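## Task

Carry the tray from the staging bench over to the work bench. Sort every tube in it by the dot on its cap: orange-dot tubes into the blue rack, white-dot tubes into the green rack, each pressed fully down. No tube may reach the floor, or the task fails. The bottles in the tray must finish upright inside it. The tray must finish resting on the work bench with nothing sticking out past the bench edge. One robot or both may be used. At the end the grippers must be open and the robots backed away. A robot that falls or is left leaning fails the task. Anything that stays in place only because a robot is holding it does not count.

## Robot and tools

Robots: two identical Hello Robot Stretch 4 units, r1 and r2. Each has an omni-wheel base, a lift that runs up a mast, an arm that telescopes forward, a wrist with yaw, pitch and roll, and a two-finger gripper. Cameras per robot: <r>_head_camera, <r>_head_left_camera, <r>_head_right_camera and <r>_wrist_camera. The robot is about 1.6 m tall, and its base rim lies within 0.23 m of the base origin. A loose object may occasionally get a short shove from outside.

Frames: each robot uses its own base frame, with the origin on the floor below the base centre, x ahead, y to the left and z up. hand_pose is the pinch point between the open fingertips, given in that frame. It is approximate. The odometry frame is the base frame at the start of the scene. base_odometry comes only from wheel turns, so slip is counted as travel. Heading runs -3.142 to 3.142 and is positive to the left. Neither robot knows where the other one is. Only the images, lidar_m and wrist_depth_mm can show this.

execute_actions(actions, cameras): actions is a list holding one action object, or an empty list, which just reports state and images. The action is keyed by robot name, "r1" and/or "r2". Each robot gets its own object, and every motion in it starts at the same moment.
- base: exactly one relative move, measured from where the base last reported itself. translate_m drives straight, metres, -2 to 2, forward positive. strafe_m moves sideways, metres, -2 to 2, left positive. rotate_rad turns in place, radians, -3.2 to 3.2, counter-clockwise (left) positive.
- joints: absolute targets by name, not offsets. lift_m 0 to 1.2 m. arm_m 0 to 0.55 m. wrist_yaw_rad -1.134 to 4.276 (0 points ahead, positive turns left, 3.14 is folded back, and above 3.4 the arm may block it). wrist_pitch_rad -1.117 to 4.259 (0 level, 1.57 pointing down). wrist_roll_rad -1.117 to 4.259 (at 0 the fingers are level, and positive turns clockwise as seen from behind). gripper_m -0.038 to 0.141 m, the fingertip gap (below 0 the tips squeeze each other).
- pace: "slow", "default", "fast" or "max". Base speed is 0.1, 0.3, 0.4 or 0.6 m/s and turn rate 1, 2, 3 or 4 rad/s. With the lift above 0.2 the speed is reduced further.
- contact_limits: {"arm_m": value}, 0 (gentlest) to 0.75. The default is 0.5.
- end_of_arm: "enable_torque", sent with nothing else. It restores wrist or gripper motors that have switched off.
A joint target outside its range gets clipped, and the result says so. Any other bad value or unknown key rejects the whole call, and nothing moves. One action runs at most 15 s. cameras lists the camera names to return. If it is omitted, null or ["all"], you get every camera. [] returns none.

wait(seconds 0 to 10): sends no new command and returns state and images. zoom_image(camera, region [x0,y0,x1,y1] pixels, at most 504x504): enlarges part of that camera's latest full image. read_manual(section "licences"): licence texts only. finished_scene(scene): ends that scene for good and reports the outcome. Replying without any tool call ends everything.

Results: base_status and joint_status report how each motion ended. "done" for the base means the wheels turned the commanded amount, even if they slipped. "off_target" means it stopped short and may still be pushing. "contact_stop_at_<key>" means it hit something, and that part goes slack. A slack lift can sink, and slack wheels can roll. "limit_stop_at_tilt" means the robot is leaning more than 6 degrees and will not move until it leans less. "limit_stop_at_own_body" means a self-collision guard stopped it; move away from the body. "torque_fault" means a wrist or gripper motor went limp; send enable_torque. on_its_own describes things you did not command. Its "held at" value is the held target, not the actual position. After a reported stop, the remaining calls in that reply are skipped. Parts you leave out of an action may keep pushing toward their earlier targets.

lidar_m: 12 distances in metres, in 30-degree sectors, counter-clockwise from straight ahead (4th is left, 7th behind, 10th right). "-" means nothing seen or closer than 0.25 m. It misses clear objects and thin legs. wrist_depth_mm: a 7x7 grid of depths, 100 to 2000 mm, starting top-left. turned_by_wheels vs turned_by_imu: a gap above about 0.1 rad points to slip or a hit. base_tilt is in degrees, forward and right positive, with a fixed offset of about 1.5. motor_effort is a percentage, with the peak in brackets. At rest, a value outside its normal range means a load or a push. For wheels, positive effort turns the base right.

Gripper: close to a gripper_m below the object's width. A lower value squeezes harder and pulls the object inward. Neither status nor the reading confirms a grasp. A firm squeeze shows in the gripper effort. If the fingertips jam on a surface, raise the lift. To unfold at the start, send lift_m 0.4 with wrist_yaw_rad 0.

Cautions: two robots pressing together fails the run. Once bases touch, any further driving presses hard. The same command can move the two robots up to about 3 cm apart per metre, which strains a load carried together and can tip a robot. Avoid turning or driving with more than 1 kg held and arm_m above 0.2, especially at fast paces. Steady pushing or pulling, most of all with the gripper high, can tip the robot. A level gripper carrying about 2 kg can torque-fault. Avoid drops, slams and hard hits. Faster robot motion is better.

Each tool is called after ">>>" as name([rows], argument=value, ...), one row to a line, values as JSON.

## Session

>>> execute_actions(actions=[], cameras=["r1_head_left_camera","r1_wrist_camera","r2_head_left_camera","r2_wrist_camera"])

Scene clock: 0.00 s.
r1.base_odometry: x=+0.000 y=+0.000 heading=+0.000 (m, m, rad; r1's odometry frame)
r1.turned_by_wheels: +0.000 (rad since the last result)
r1.turned_by_imu: +0.000 (rad since the last result)
r1.base_tilt: forward=+0.6 right=-0.3 (deg)
r1.lidar_m: 1.80 1.59 1.18 1.89 2.05 1.25 1.09 1.09 1.30 2.37 1.65 1.18
r1.base_status: not commanded
r1.joint_positions: lift_m=+0.290 arm_m=+0.000 wrist_yaw_rad=+3.232 wrist_pitch_rad=+0.013 wrist_roll_rad=+0.011 gripper_m=+0.057
r1.joint_status: not commanded
r1.motor_effort: lift_m=+18 arm_m=-1 wrist_yaw_rad=-1 wrist_pitch_rad=-7 wrist_roll_rad=+0 gripper_m=-4 wheel_0=+0 wheel_1=+0 wheel_2=+0 (%)
r1.hand_pose: x=-0.1242 y=+0.0611 z=+0.4647 quat_wxyz=(-0.045, -0.007, +0.005, +0.999) (m; r1's base frame)
r1.wrist_depth_mm: - - 135 1229 1255 1308 1308 / - - 133 1229 1255 1308 1366 / - 107 135 1229 1255 1308 1366 / 142 139 157 1229 1281 1336 1366 / 211 1160 1205 1229 1281 1308 1366 / 211 1160 215 1229 200 1336 1366 / 211 991 1098 108 1118 1138 1205
r2.base_odometry: x=+0.000 y=+0.000 heading=+0.000 (m, m, rad; r2's odometry frame)
r2.turned_by_wheels: +0.000 (rad since the last result)
r2.turned_by_imu: +0.000 (rad since the last result)
r2.base_tilt: forward=+0.4 right=+0.3 (deg)
r2.lidar_m: 0.74 0.73 0.81 1.28 3.97 1.54 1.33 2.67 1.75 2.10 1.85 0.94
r2.base_status: not commanded
r2.joint_positions: lift_m=+0.260 arm_m=+0.002 wrist_yaw_rad=+3.216 wrist_pitch_rad=-0.015 wrist_roll_rad=-0.012 gripper_m=+0.057
r2.joint_status: not commanded
r2.motor_effort: lift_m=+20 arm_m=-1 wrist_yaw_rad=+1 wrist_pitch_rad=-9 wrist_roll_rad=+0 gripper_m=-2 wheel_0=-1 wheel_1=+0 wheel_2=+0 (%)
r2.hand_pose: x=-0.1212 y=+0.0658 z=+0.4423 quat_wxyz=(-0.037, +0.008, -0.006, +0.999) (m; r2's base frame)
r2.wrist_depth_mm: - - 131 - - - - / - - 129 - - - - / - - 132 229 - 1756 - / 145 139 164 - - - - / 191 - - - - 1983 1983 / 190 1205 1160 1308 198 1430 1397 / 194 854 1008 - 1042 931 1025
pictures: r1_head_left_camera, r1_wrist_camera, r2_head_left_camera, r2_wrist_camera
camera_calibration (this result's frames):
r1_wrist_camera: T_world_to_cam=[[-0.0935572, 0.995088, 0.0323561, -0.090889], [0.0368342, 0.0359358, -0.998675, 0.520733], [-0.994932, -0.0922414, -0.0400153, 0.129501], [0, 0, 0, 1]] pos_world=[0.101161, 0.083675, 0.528166]
r2_wrist_camera: T_world_to_cam=[[-0.131893, 0.990265, 0.0444921, -0.0886135], [0.0307055, 0.0489441, -0.998329, 0.483883], [-0.990788, -0.130307, -0.036862, 0.132295], [0, 0, 0, 1]] pos_world=[0.10453, 0.0813065, 0.491894]
Images, in order (width x height): r1_head_left_camera 420x672, r1_wrist_camera 616x392, r2_head_left_camera 420x672, r2_wrist_camera 616x392.

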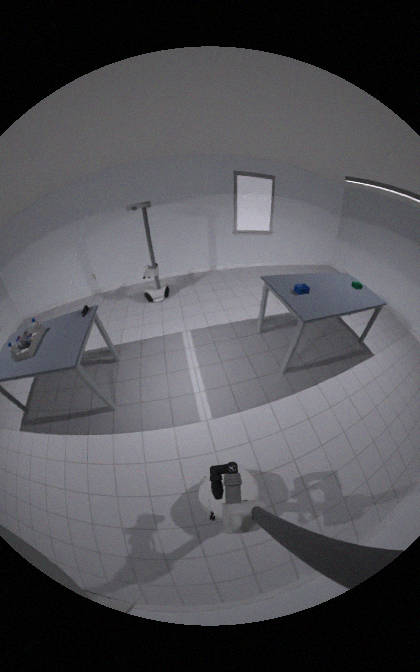

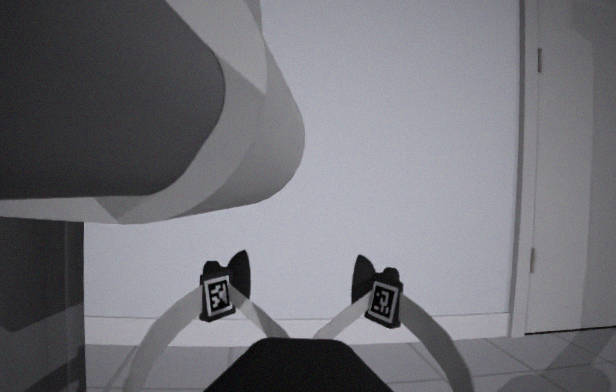

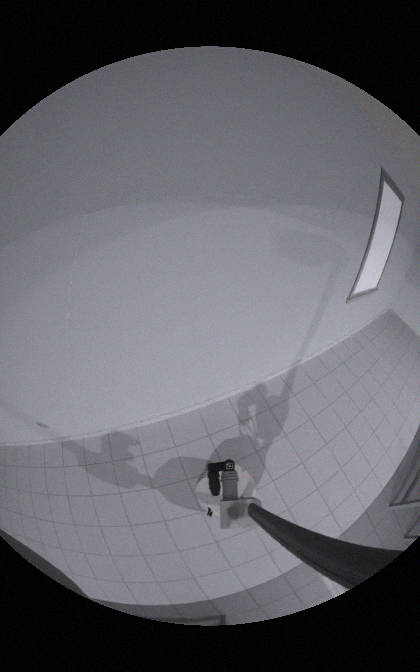

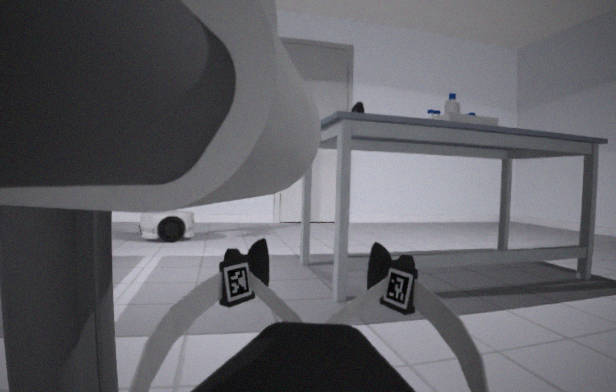

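>>> execute_actions([
  {"r1":{"base":{"rotate_rad":0.23},"joints":{"lift_m":1.1,"wrist_yaw_rad":0,"wrist_pitch_rad":0.9}},"r2":{"base":{"rotate_rad":-2.752},"joints":{"lift_m":1.1,"wrist_yaw_rad":0,"wrist_pitch_rad":0.9}}},
], cameras=[])

>>> execute_actions([
  {"r1":{"base":{"strafe_m":1.3}},"r2":{"base":{"strafe_m":-1.15}}},
], cameras=["r1_head_camera","r2_head_camera"])

Scene clock: 13.97 s.
r1.base_odometry: x=+0.000 y=+0.000 heading=+0.229 (m, m, rad; r1's odometry frame)
r1.turned_by_wheels: +0.229 (rad since the last result)
r1.turned_by_imu: +0.232 (rad since the last result)
r1.base_tilt: forward=+0.5 right=-0.3 (deg)
r1.lidar_m: 2.58 1.19 1.24 4.21 1.53 1.14 1.06 1.15 1.58 4.35 1.20 1.19
r1.base_status: done
r1.joint_positions: lift_m=+1.100 arm_m=+0.000 wrist_yaw_rad=+0.000 wrist_pitch_rad=+0.901 wrist_roll_rad=+0.011 gripper_m=+0.057
r1.joint_status: all done
r1.motor_effort: lift_m=+20(20) arm_m=-1(1) wrist_yaw_rad=-1(7) wrist_pitch_rad=-4(6) wrist_roll_rad=+0(1) gripper_m=-3(3) wheel_0=-6(11) wheel_1=-4(8) wheel_2=-4(10) (%)
r1.hand_pose: x=+0.3500 y=-0.0874 z=+1.0519 quat_wxyz=(+0.900, +0.005, +0.435, -0.002) (m; r1's base frame)
r1.wrist_depth_mm: - - - - - - 1118 / 1661 - - - - - - / 1756 1756 1708 1708 1756 1756 1808 / 1499 1537 1576 1537 1537 1618 1537 / 1366 1397 1397 1430 1430 1397 1430 / 1255 1255 215 1281 201 1281 1308 / 1160 1138 1160 108 1182 1205 1229
r2.base_odometry: x=+0.000 y=+0.000 heading=-2.752 (m, m, rad; r2's odometry frame)
r2.turned_by_wheels: -2.752 (rad since the last result)
r2.turned_by_imu: -2.745 (rad since the last result)
r2.base_tilt: forward=+0.3 right=+0.3 (deg)
r2.lidar_m: 2.53 1.69 1.80 2.69 1.01 0.76 0.72 0.76 1.14 3.31 1.71 1.31
r2.base_status: done
r2.joint_positions: lift_m=+1.100 arm_m=+0.002 wrist_yaw_rad=+0.000 wrist_pitch_rad=+0.901 wrist_roll_rad=-0.012 gripper_m=+0.057
r2.joint_status: all done
r2.motor_effort: lift_m=+22(24) arm_m=-1(1) wrist_yaw_rad=-2(9) wrist_pitch_rad=-5(8) wrist_roll_rad=+0(1) gripper_m=-4(2) wheel_0=+1(9) wheel_1=+0(6) wheel_2=+1(8) (%)
r2.hand_pose: x=+0.3521 y=-0.0874 z=+1.0519 quat_wxyz=(+0.900, -0.005, +0.435, +0.003) (m; r2's base frame)
r2.wrist_depth_mm: - - - - - - 991 / - - - 1983 1863 1863 1983 / 1808 1808 1808 1756 1661 1618 1708 / 1576 1618 1499 1537 1537 1499 1464 / 1397 1397 1430 1366 1430 1366 1366 / 1255 1255 1229 1281 198 1255 1229 / 1182 1182 1205 - 1160 1182 1138
pictures: none
No camera images: the call's "cameras" was empty. Leave "cameras" out to get every camera's image.

Scene clock: 19.63 s.
r1.base_odometry: x=-0.295 y=+1.266 heading=+0.229 (m, m, rad; r1's odometry frame)
r1.turned_by_wheels: +0.000 (rad since the last result)
r1.turned_by_imu: +0.009 (rad since the last result)
r1.base_tilt: forward=+0.6 right=-0.4 (deg)
r1.lidar_m: 0.85 0.92 1.26 3.05 1.55 1.11 1.03 1.13 1.54 3.46 2.32 0.91
r1.base_status: done
r1.joint_positions: lift_m=+1.100 arm_m=+0.000 wrist_yaw_rad=+0.000 wrist_pitch_rad=+0.901 wrist_roll_rad=+0.011 gripper_m=+0.057
r1.joint_status: not commanded
r1.motor_effort: lift_m=+20(20) arm_m=-1(1) wrist_yaw_rad=-1(1) wrist_pitch_rad=-4(4) wrist_roll_rad=+0(0) gripper_m=-3(3) wheel_0=-4(10) wheel_1=+3(10) wheel_2=+0(3) (%)
r1.hand_pose: x=+0.3500 y=-0.0874 z=+1.0519 quat_wxyz=(+0.900, +0.005, +0.435, -0.002) (m; r1's base frame)
r1.wrist_depth_mm: 904 878 904 931 960 - - / 820 809 831 809 831 - - / 1708 1708 1756 1756 1661 1756 1863 / 1499 1537 1537 1576 1537 1576 1618 / 1366 1397 1430 1397 1397 1464 1464 / 1229 1255 216 1255 200 1308 1308 / 1182 1138 1182 108 1182 1182 1205
r2.base_odometry: x=-0.437 y=+1.064 heading=-2.752 (m, m, rad; r2's odometry frame)
r2.turned_by_wheels: +0.000 (rad since the last result)
r2.turned_by_imu: -0.006 (rad since the last result)
r2.base_tilt: forward=+0.3 right=+0.3 (deg)
r2.lidar_m: 1.15 1.23 2.64 2.81 1.07 0.81 0.76 0.81 1.16 2.86 2.99 1.23
r2.base_status: done
r2.joint_positions: lift_m=+1.100 arm_m=+0.002 wrist_yaw_rad=+0.000 wrist_pitch_rad=+0.901 wrist_roll_rad=-0.012 gripper_m=+0.057
r2.joint_status: not commanded
r2.motor_effort: lift_m=+21(22) arm_m=-1(1) wrist_yaw_rad=-1(2) wrist_pitch_rad=-6(6) wrist_roll_rad=-1(0) gripper_m=-4(3) wheel_0=+1(8) wheel_1=+2(9) wheel_2=+0(2) (%)
r2.hand_pose: x=+0.3521 y=-0.0874 z=+1.0519 quat_wxyz=(+0.900, -0.005, +0.435, +0.003) (m; r2's base frame)
r2.wrist_depth_mm: - 1138 1464 - - 991 976 / - 1921 - 1921 - - 1863 / 1808 1708 1661 1661 1661 1708 1661 / 1618 1576 1576 1537 1499 1576 1576 / 1397 1397 1430 1430 1397 1397 1397 / 1281 1281 1281 1255 198 1255 1255 / 1182 1138 1182 - 1182 1138 1138
pictures: r1_head_camera, r2_head_camera
Images, in order (width x height): r1_head_camera 420x560, r2_head_camera 420x560.

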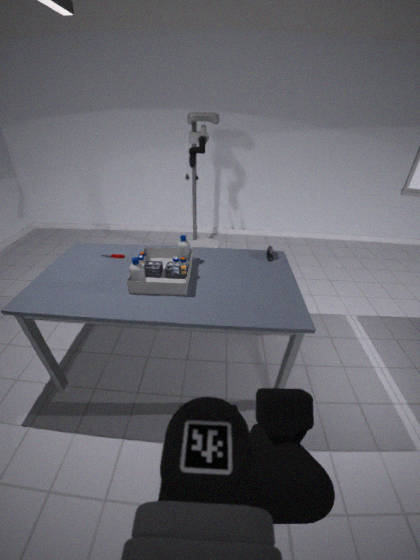

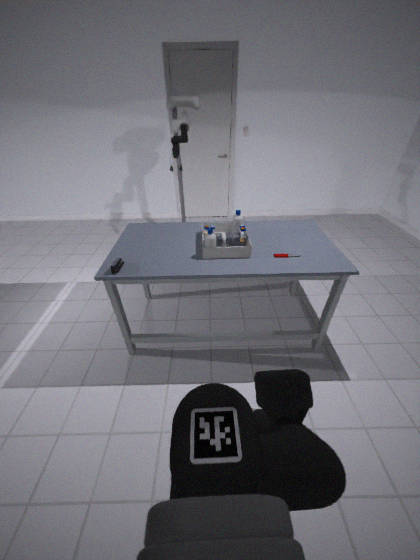

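>>> execute_actions([
  {"r1":{"base":{"rotate_rad":0.015}},"r2":{"base":{"rotate_rad":-0.035}}},
], cameras=[])

>>> execute_actions([
  {"r1":{"base":{"strafe_m":0.3},"joints":{"wrist_pitch_rad":1.57,"wrist_roll_rad":1.57,"gripper_m":0.08}},"r2":{"base":{"strafe_m":-0.05},"joints":{"wrist_pitch_rad":1.57,"wrist_roll_rad":1.57,"gripper_m":0.08}}},
], cameras=[])

>>> execute_actions([
  {"r1":{"base":{"translate_m":0.57},"joints":{"arm_m":0.3}},"r2":{"base":{"translate_m":0.87},"joints":{"arm_m":0.3}}},
], cameras=["r1_wrist_camera","r2_wrist_camera"])

Scene clock: 30.13 s.
r1.base_odometry: x=-0.295 y=+1.266 heading=+0.243 (m, m, rad; r1's odometry frame)
r1.turned_by_wheels: +0.014 (rad since the last result)
r1.turned_by_imu: +0.015 (rad since the last result)
r1.base_tilt: forward=+0.5 right=-0.3 (deg)
r1.lidar_m: 0.87 0.92 1.31 3.06 1.50 1.07 1.04 1.12 1.62 3.30 2.32 0.88
r1.base_status: done
r1.joint_positions: lift_m=+1.100 arm_m=+0.000 wrist_yaw_rad=+0.000 wrist_pitch_rad=+0.901 wrist_roll_rad=+0.011 gripper_m=+0.057
r1.joint_status: not commanded
r1.motor_effort: lift_m=+20(20) arm_m=-1(1) wrist_yaw_rad=-1(0) wrist_pitch_rad=-3(4) wrist_roll_rad=+0(0) gripper_m=-2(2) wheel_0=-5(10) wheel_1=-3(7) wheel_2=-4(4) (%)
r1.hand_pose: x=+0.3500 y=-0.0874 z=+1.0519 quat_wxyz=(+0.900, +0.005, +0.435, -0.002) (m; r1's base frame)
r1.wrist_depth_mm: 904 878 891 931 976 - - / 820 820 831 831 831 - - / 1708 1708 1708 1756 1756 1756 1808 / 1537 1537 1537 1576 1537 1537 1618 / 1366 1336 1366 1464 1397 1464 1430 / 1255 1281 215 1308 201 1308 1281 / 1138 1138 1138 108 1205 1182 1229
r2.base_odometry: x=-0.437 y=+1.064 heading=-2.786 (m, m, rad; r2's odometry frame)
r2.turned_by_wheels: -0.035 (rad since the last result)
r2.turned_by_imu: -0.035 (rad since the last result)
r2.base_tilt: forward=+0.4 right=+0.3 (deg)
r2.lidar_m: 1.18 1.22 2.64 3.15 1.11 0.80 0.75 0.80 1.11 2.86 2.95 1.24
r2.base_status: done
r2.joint_positions: lift_m=+1.100 arm_m=+0.002 wrist_yaw_rad=+0.000 wrist_pitch_rad=+0.901 wrist_roll_rad=-0.012 gripper_m=+0.057
r2.joint_status: not commanded
r2.motor_effort: lift_m=+21(21) arm_m=-1(1) wrist_yaw_rad=+1(0) wrist_pitch_rad=-5(6) wrist_roll_rad=-1(0) gripper_m=-3(4) wheel_0=+2(5) wheel_1=+0(4) wheel_2=+3(4) (%)
r2.hand_pose: x=+0.3521 y=-0.0874 z=+1.0519 quat_wxyz=(+0.900, -0.005, +0.435, +0.003) (m; r2's base frame)
r2.wrist_depth_mm: - 1078 1397 - - 1008 1008 / - 1983 1983 1921 1983 1983 1983 / 1756 1708 1618 1618 1808 1661 1708 / 1537 1537 1537 1537 1576 1537 1499 / 1366 1397 1366 1430 1366 1366 1366 / 1281 1229 1229 1205 198 1229 1229 / 1160 1160 1160 - 1182 1138 1160
pictures: none
No camera images: the call's "cameras" was empty. Leave "cameras" out to get every camera's image.

Scene clock: 32.47 s.
r1.base_odometry: x=-0.367 y=+1.557 heading=+0.243 (m, m, rad; r1's odometry frame)
r1.turned_by_wheels: +0.000 (rad since the last result)
r1.turned_by_imu: +0.003 (rad since the last result)
r1.base_tilt: forward=+0.6 right=-0.2 (deg)
r1.lidar_m: 0.87 0.94 2.86 2.74 1.48 1.09 1.02 1.13 1.56 3.36 2.58 0.93
r1.base_status: done
r1.joint_positions: lift_m=+1.100 arm_m=+0.000 wrist_yaw_rad=+0.000 wrist_pitch_rad=+1.570 wrist_roll_rad=+1.570 gripper_m=+0.080
r1.joint_status: all done
r1.motor_effort: lift_m=+20(20) arm_m=-1(2) wrist_yaw_rad=+0(1) wrist_pitch_rad=+1(2) wrist_roll_rad=+1(5) gripper_m=-4(8) wheel_0=-3(12) wheel_1=+4(14) wheel_2=+0(4) (%)
r1.hand_pose: x=+0.1713 y=-0.0874 z=+0.9896 quat_wxyz=(+0.501, +0.500, +0.500, -0.499) (m; r1's base frame)
r1.wrist_depth_mm: 1205 1182 1182 1182 1182 1205 1205 / 1182 1182 1182 1182 1205 1205 1205 / 1205 1205 1205 1182 1205 1205 1229 / 1205 1182 1182 1060 991 1205 1205 / 1205 1182 1205 1008 1008 1229 347 / 1182 1229 219 1182 203 1160 1229 / 1205 1205 1229 108 1229 1229 1229
r2.base_odometry: x=-0.454 y=+1.111 heading=-2.786 (m, m, rad; r2's odometry frame)
r2.turned_by_wheels: +0.000 (rad since the last result)
r2.turned_by_imu: +0.000 (rad since the last result)
r2.base_tilt: forward=+0.4 right=+0.2 (deg)
r2.lidar_m: 1.18 1.23 2.68 3.11 1.11 0.81 0.75 0.81 1.11 2.79 2.90 1.21
r2.base_status: done
r2.joint_positions: lift_m=+1.100 arm_m=+0.002 wrist_yaw_rad=+0.000 wrist_pitch_rad=+1.570 wrist_roll_rad=+1.570 gripper_m=+0.080
r2.joint_status: all done
r2.motor_effort: lift_m=+21(21) arm_m=-2(1) wrist_yaw_rad=+0(2) wrist_pitch_rad=-1(0) wrist_roll_rad=+0(3) gripper_m=-2(5) wheel_0=+1(9) wheel_1=+2(6) wheel_2=+0(1) (%)
r2.hand_pose: x=+0.1733 y=-0.0874 z=+0.9896 quat_wxyz=(+0.501, +0.500, +0.500, -0.499) (m; r2's base frame)
r2.wrist_depth_mm: 1229 1182 1229 1182 1182 1160 1160 / 1205 1229 1205 1205 1205 1205 1205 / 1281 1255 1205 1205 1205 1205 1205 / 1229 1229 1229 1229 991 1229 1205 / 1229 1229 1229 1042 991 1182 1182 / 1255 1229 1255 1025 1008 1205 1182 / 1229 1255 1255 - 1255 1205 1229
pictures: none
No camera images: the call's "cameras" was empty. Leave "cameras" out to get every camera's image.

Scene clock: 36.83 s.
r1.base_odometry: x=+0.186 y=+1.694 heading=+0.243 (m, m, rad; r1's odometry frame)
r1.turned_by_wheels: +0.001 (rad since the last result)
r1.turned_by_imu: +0.003 (rad since the last result)
r1.base_tilt: forward=+0.6 right=-0.2 (deg)
r1.lidar_m: 0.31 0.34 0.47 2.73 2.25 1.70 1.62 1.69 2.42 2.46 0.46 0.34
r1.base_status: done
r1.joint_positions: lift_m=+1.100 arm_m=+0.299 wrist_yaw_rad=+0.000 wrist_pitch_rad=+1.570 wrist_roll_rad=+1.570 gripper_m=+0.080
r1.joint_status: all done
r1.motor_effort: lift_m=+20(20) arm_m=+4(5) wrist_yaw_rad=+0(0) wrist_pitch_rad=+1(2) wrist_roll_rad=+1(1) gripper_m=-2(4) wheel_0=+6(11) wheel_1=+4(8) wheel_2=-2(12) (%)
r1.hand_pose: x=+0.4704 y=-0.0874 z=+0.9896 quat_wxyz=(+0.501, +0.500, +0.500, -0.499) (m; r1's base frame)
r1.wrist_depth_mm: 442 445 449 449 449 1205 1182 / 449 445 449 449 449 1205 1229 / 449 449 449 452 452 1182 1205 / 336 449 449 449 455 1008 1229 / 389 449 449 452 455 1008 1229 / 413 452 220 455 203 1025 1229 / 392 421 410 108 459 1229 1205
r2.base_odometry: x=-1.270 y=+0.808 heading=-2.786 (m, m, rad; r2's odometry frame)
r2.turned_by_wheels: +0.000 (rad since the last result)
r2.turned_by_imu: +0.006 (rad since the last result)
r2.base_tilt: forward=+0.4 right=+0.3 (deg)
r2.lidar_m: 0.32 0.32 0.50 2.42 2.33 1.70 1.63 1.72 2.33 2.80 0.47 0.32
r2.base_status: done
r2.joint_positions: lift_m=+1.100 arm_m=+0.299 wrist_yaw_rad=+0.000 wrist_pitch_rad=+1.570 wrist_roll_rad=+1.570 gripper_m=+0.080
r2.joint_status: all done
r2.motor_effort: lift_m=+21(21) arm_m=+5(6) wrist_yaw_rad=+0(1) wrist_pitch_rad=-2(1) wrist_roll_rad=+1(0) gripper_m=-3(2) wheel_0=+2(5) wheel_1=-1(6) wheel_2=+1(10) (%)
r2.hand_pose: x=+0.4704 y=-0.0874 z=+0.9896 quat_wxyz=(+0.501, +0.500, +0.500, -0.499) (m; r2's base frame)
r2.wrist_depth_mm: 449 452 445 445 439 1205 1182 / 449 449 452 445 442 1138 1182 / 379 402 445 449 445 1205 1205 / 459 418 452 449 445 1008 1229 / 462 455 452 452 449 976 1182 / 462 433 392 455 452 1205 1182 / 340 407 330 - 455 1229 1205
pictures: r1_wrist_camera, r2_wrist_camera
camera_calibration (this result's frames):
r1_wrist_camera: T_world_to_cam=[[-0.999003, -0.0444369, -0.00421549, 0.466818], [-0.0445352, 0.998639, 0.0271527, 0.135619], [0.00300317, 0.0273134, -0.999622, 1.21908], [0, 0, 0, 1]] pos_world=[0.468731, -0.147988, 1.2169]
r2_wrist_camera: T_world_to_cam=[[-0.997658, -0.0328654, -0.0599827, 0.538017], [-0.0358329, 0.998152, 0.0490858, 0.0973354], [0.0582586, 0.0511202, -0.996992, 1.1912], [0, 0, 0, 1]] pos_world=[0.470847, -0.140368, 1.21511]
Images, in order (width x height): r1_wrist_camera 616x392, r2_wrist_camera 616x392.

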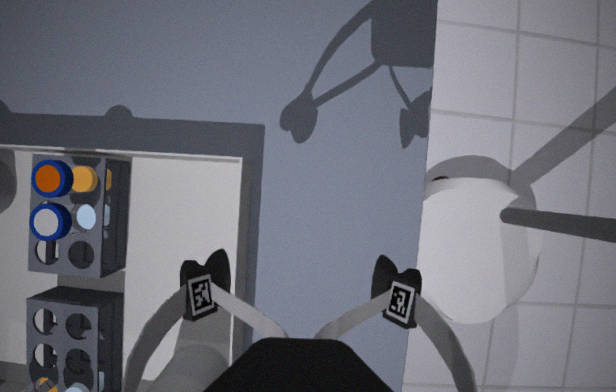

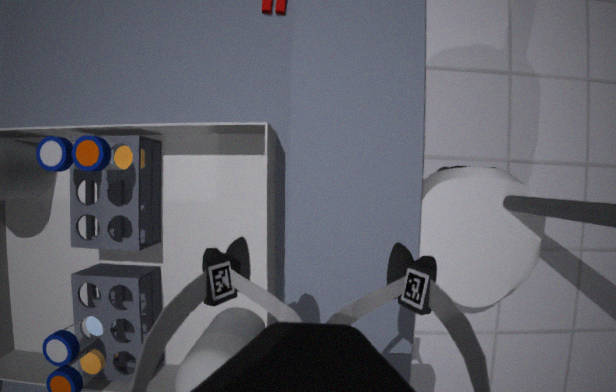

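>>> execute_actions([
  {"r1":{"base":{"strafe_m":-0.045},"joints":{"arm_m":0.368,"lift_m":1.0}},"r2":{"base":{"strafe_m":-0.045},"joints":{"arm_m":0.355,"lift_m":1.0}}},
], cameras=[])

>>> execute_actions([
  {"r1":{"joints":{"lift_m":0.915},"pace":"slow"},"r2":{"joints":{"lift_m":0.915},"pace":"slow"}},
], cameras=["r1_wrist_camera","r2_wrist_camera"])

Scene clock: 44.47 s.
r1.base_odometry: x=+0.197 y=+1.651 heading=+0.243 (m, m, rad; r1's odometry frame)
r1.turned_by_wheels: +0.000 (rad since the last result)
r1.turned_by_imu: +0.001 (rad since the last result)
r1.base_tilt: forward=+0.6 right=-0.3 (deg)
r1.lidar_m: 0.31 0.33 0.50 2.78 2.27 1.70 1.62 1.66 2.40 2.41 0.46 0.31
r1.base_status: done
r1.joint_positions: lift_m=+1.000 arm_m=+0.367 wrist_yaw_rad=+0.000 wrist_pitch_rad=+1.570 wrist_roll_rad=+1.570 gripper_m=+0.080
r1.joint_status: all done
r1.motor_effort: lift_m=+16(19) arm_m=+5(4) wrist_yaw_rad=-1(1) wrist_pitch_rad=+1(0) wrist_roll_rad=+0(0) gripper_m=-1(2) wheel_0=+5(16) wheel_1=-5(12) wheel_2=+0(1) (%)
r1.hand_pose: x=+0.5384 y=-0.0874 z=+0.8899 quat_wxyz=(+0.501, +0.500, +0.500, -0.499) (m; r1's base frame)
r1.wrist_depth_mm: 347 351 349 349 351 349 1098 / 349 349 349 351 351 351 1118 / 351 349 351 353 351 353 1098 / 297 351 353 355 355 357 904 / 230 320 353 351 355 355 891 / 233 303 220 353 202 359 904 / 322 319 353 108 357 359 1098
r2.base_odometry: x=-1.286 y=+0.850 heading=-2.786 (m, m, rad; r2's odometry frame)
r2.turned_by_wheels: +0.000 (rad since the last result)
r2.turned_by_imu: -0.001 (rad since the last result)
r2.base_tilt: forward=+0.4 right=+0.2 (deg)
r2.lidar_m: 0.30 0.34 0.45 2.44 2.35 1.72 1.64 1.71 2.34 2.74 0.46 0.33
r2.base_status: done
r2.joint_positions: lift_m=+1.000 arm_m=+0.354 wrist_yaw_rad=+0.000 wrist_pitch_rad=+1.570 wrist_roll_rad=+1.570 gripper_m=+0.080
r2.joint_status: all done
r2.motor_effort: lift_m=+18(24) arm_m=+4(4) wrist_yaw_rad=+1(1) wrist_pitch_rad=-2(2) wrist_roll_rad=+0(1) gripper_m=-3(2) wheel_0=+2(9) wheel_1=-1(7) wheel_2=+0(2) (%)
r2.hand_pose: x=+0.5253 y=-0.0874 z=+0.8899 quat_wxyz=(+0.501, +0.500, +0.500, -0.499) (m; r2's base frame)
r2.wrist_depth_mm: 351 347 345 345 343 343 1060 / 351 351 347 345 345 342 1078 / 353 353 351 347 345 345 1098 / 236 304 349 351 345 345 891 / 327 296 353 353 351 349 891 / 362 300 355 347 351 351 1118 / 362 315 357 - 357 353 1138
pictures: none
No camera images: the call's "cameras" was empty. Leave "cameras" out to get every camera's image.

Scene clock: 46.07 s.
r1.base_odometry: x=+0.197 y=+1.651 heading=+0.243 (m, m, rad; r1's odometry frame)
r1.turned_by_wheels: +0.000 (rad since the last result)
r1.turned_by_imu: +0.001 (rad since the last result)
r1.base_tilt: forward=+0.5 right=-0.3 (deg)
r1.lidar_m: 0.31 0.29 0.48 2.79 2.28 1.69 1.61 1.67 2.44 2.39 0.46 0.33
r1.base_status: not commanded
r1.joint_positions: lift_m=+0.915 arm_m=+0.367 wrist_yaw_rad=+0.000 wrist_pitch_rad=+1.570 wrist_roll_rad=+1.570 gripper_m=+0.080
r1.joint_status: all done
r1.motor_effort: lift_m=+16(18) arm_m=+5(4) wrist_yaw_rad=+0(0) wrist_pitch_rad=+0(1) wrist_roll_rad=+1(0) gripper_m=-1(0) wheel_0=+5(5) wheel_1=-5(5) wheel_2=+0(0) (%)
r1.hand_pose: x=+0.5384 y=-0.0874 z=+0.8049 quat_wxyz=(+0.501, +0.500, +0.500, -0.499) (m; r1's base frame)
r1.wrist_depth_mm: 265 265 266 266 267 267 268 / 266 266 267 268 268 267 268 / 266 266 268 268 268 270 270 / 267 267 267 270 268 270 271 / 224 265 266 267 271 271 271 / 233 266 220 268 203 272 272 / 237 268 268 109 273 272 274
r2.base_odometry: x=-1.286 y=+0.850 heading=-2.786 (m, m, rad; r2's odometry frame)
r2.turned_by_wheels: +0.000 (rad since the last result)
r2.turned_by_imu: +0.000 (rad since the last result)
r2.base_tilt: forward=+0.4 right=+0.3 (deg)
r2.lidar_m: 0.30 0.32 0.48 2.44 2.35 1.69 1.64 1.70 2.32 2.75 0.48 0.34
r2.base_status: not commanded
r2.joint_positions: lift_m=+0.915 arm_m=+0.354 wrist_yaw_rad=+0.000 wrist_pitch_rad=+1.570 wrist_roll_rad=+1.570 gripper_m=+0.080
r2.joint_status: all done
r2.motor_effort: lift_m=+17(15) arm_m=+5(5) wrist_yaw_rad=+1(0) wrist_pitch_rad=-2(2) wrist_roll_rad=+0(1) gripper_m=-3(3) wheel_0=+2(2) wheel_1=-1(1) wheel_2=+0(0) (%)
r2.hand_pose: x=+0.5253 y=-0.0874 z=+0.8049 quat_wxyz=(+0.501, +0.500, +0.500, -0.499) (m; r2's base frame)
r2.wrist_depth_mm: 267 265 263 262 259 257 256 / 267 265 266 263 259 259 257 / 268 267 266 263 262 259 259 / 217 266 265 264 264 264 512 / 208 267 266 265 265 265 535 / 210 266 267 191 266 265 809 / 224 270 270 - 268 267 1025
pictures: r1_wrist_camera, r2_wrist_camera
camera_calibration (this result's frames):
r1_wrist_camera: T_world_to_cam=[[-0.999006, -0.0443825, -0.00417607, 0.533906], [-0.0444798, 0.998641, 0.0271545, 0.14363], [0.00296521, 0.0273132, -0.999623, 1.03426], [0, 0, 0, 1]] pos_world=[0.536697, -0.147987, 1.0322]
r2_wrist_camera: T_world_to_cam=[[-0.997664, -0.0327959, -0.0599247, 0.581737], [-0.0357605, 0.998154, 0.0490878, 0.108331], [0.0582042, 0.0511161, -0.996995, 1.0039], [0, 0, 0, 1]] pos_world=[0.525821, -0.140368, 1.03042]
Images, in order (width x height): r1_wrist_camera 616x392, r2_wrist_camera 616x392.

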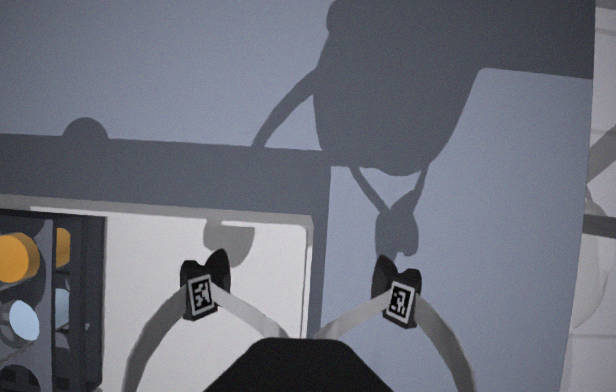

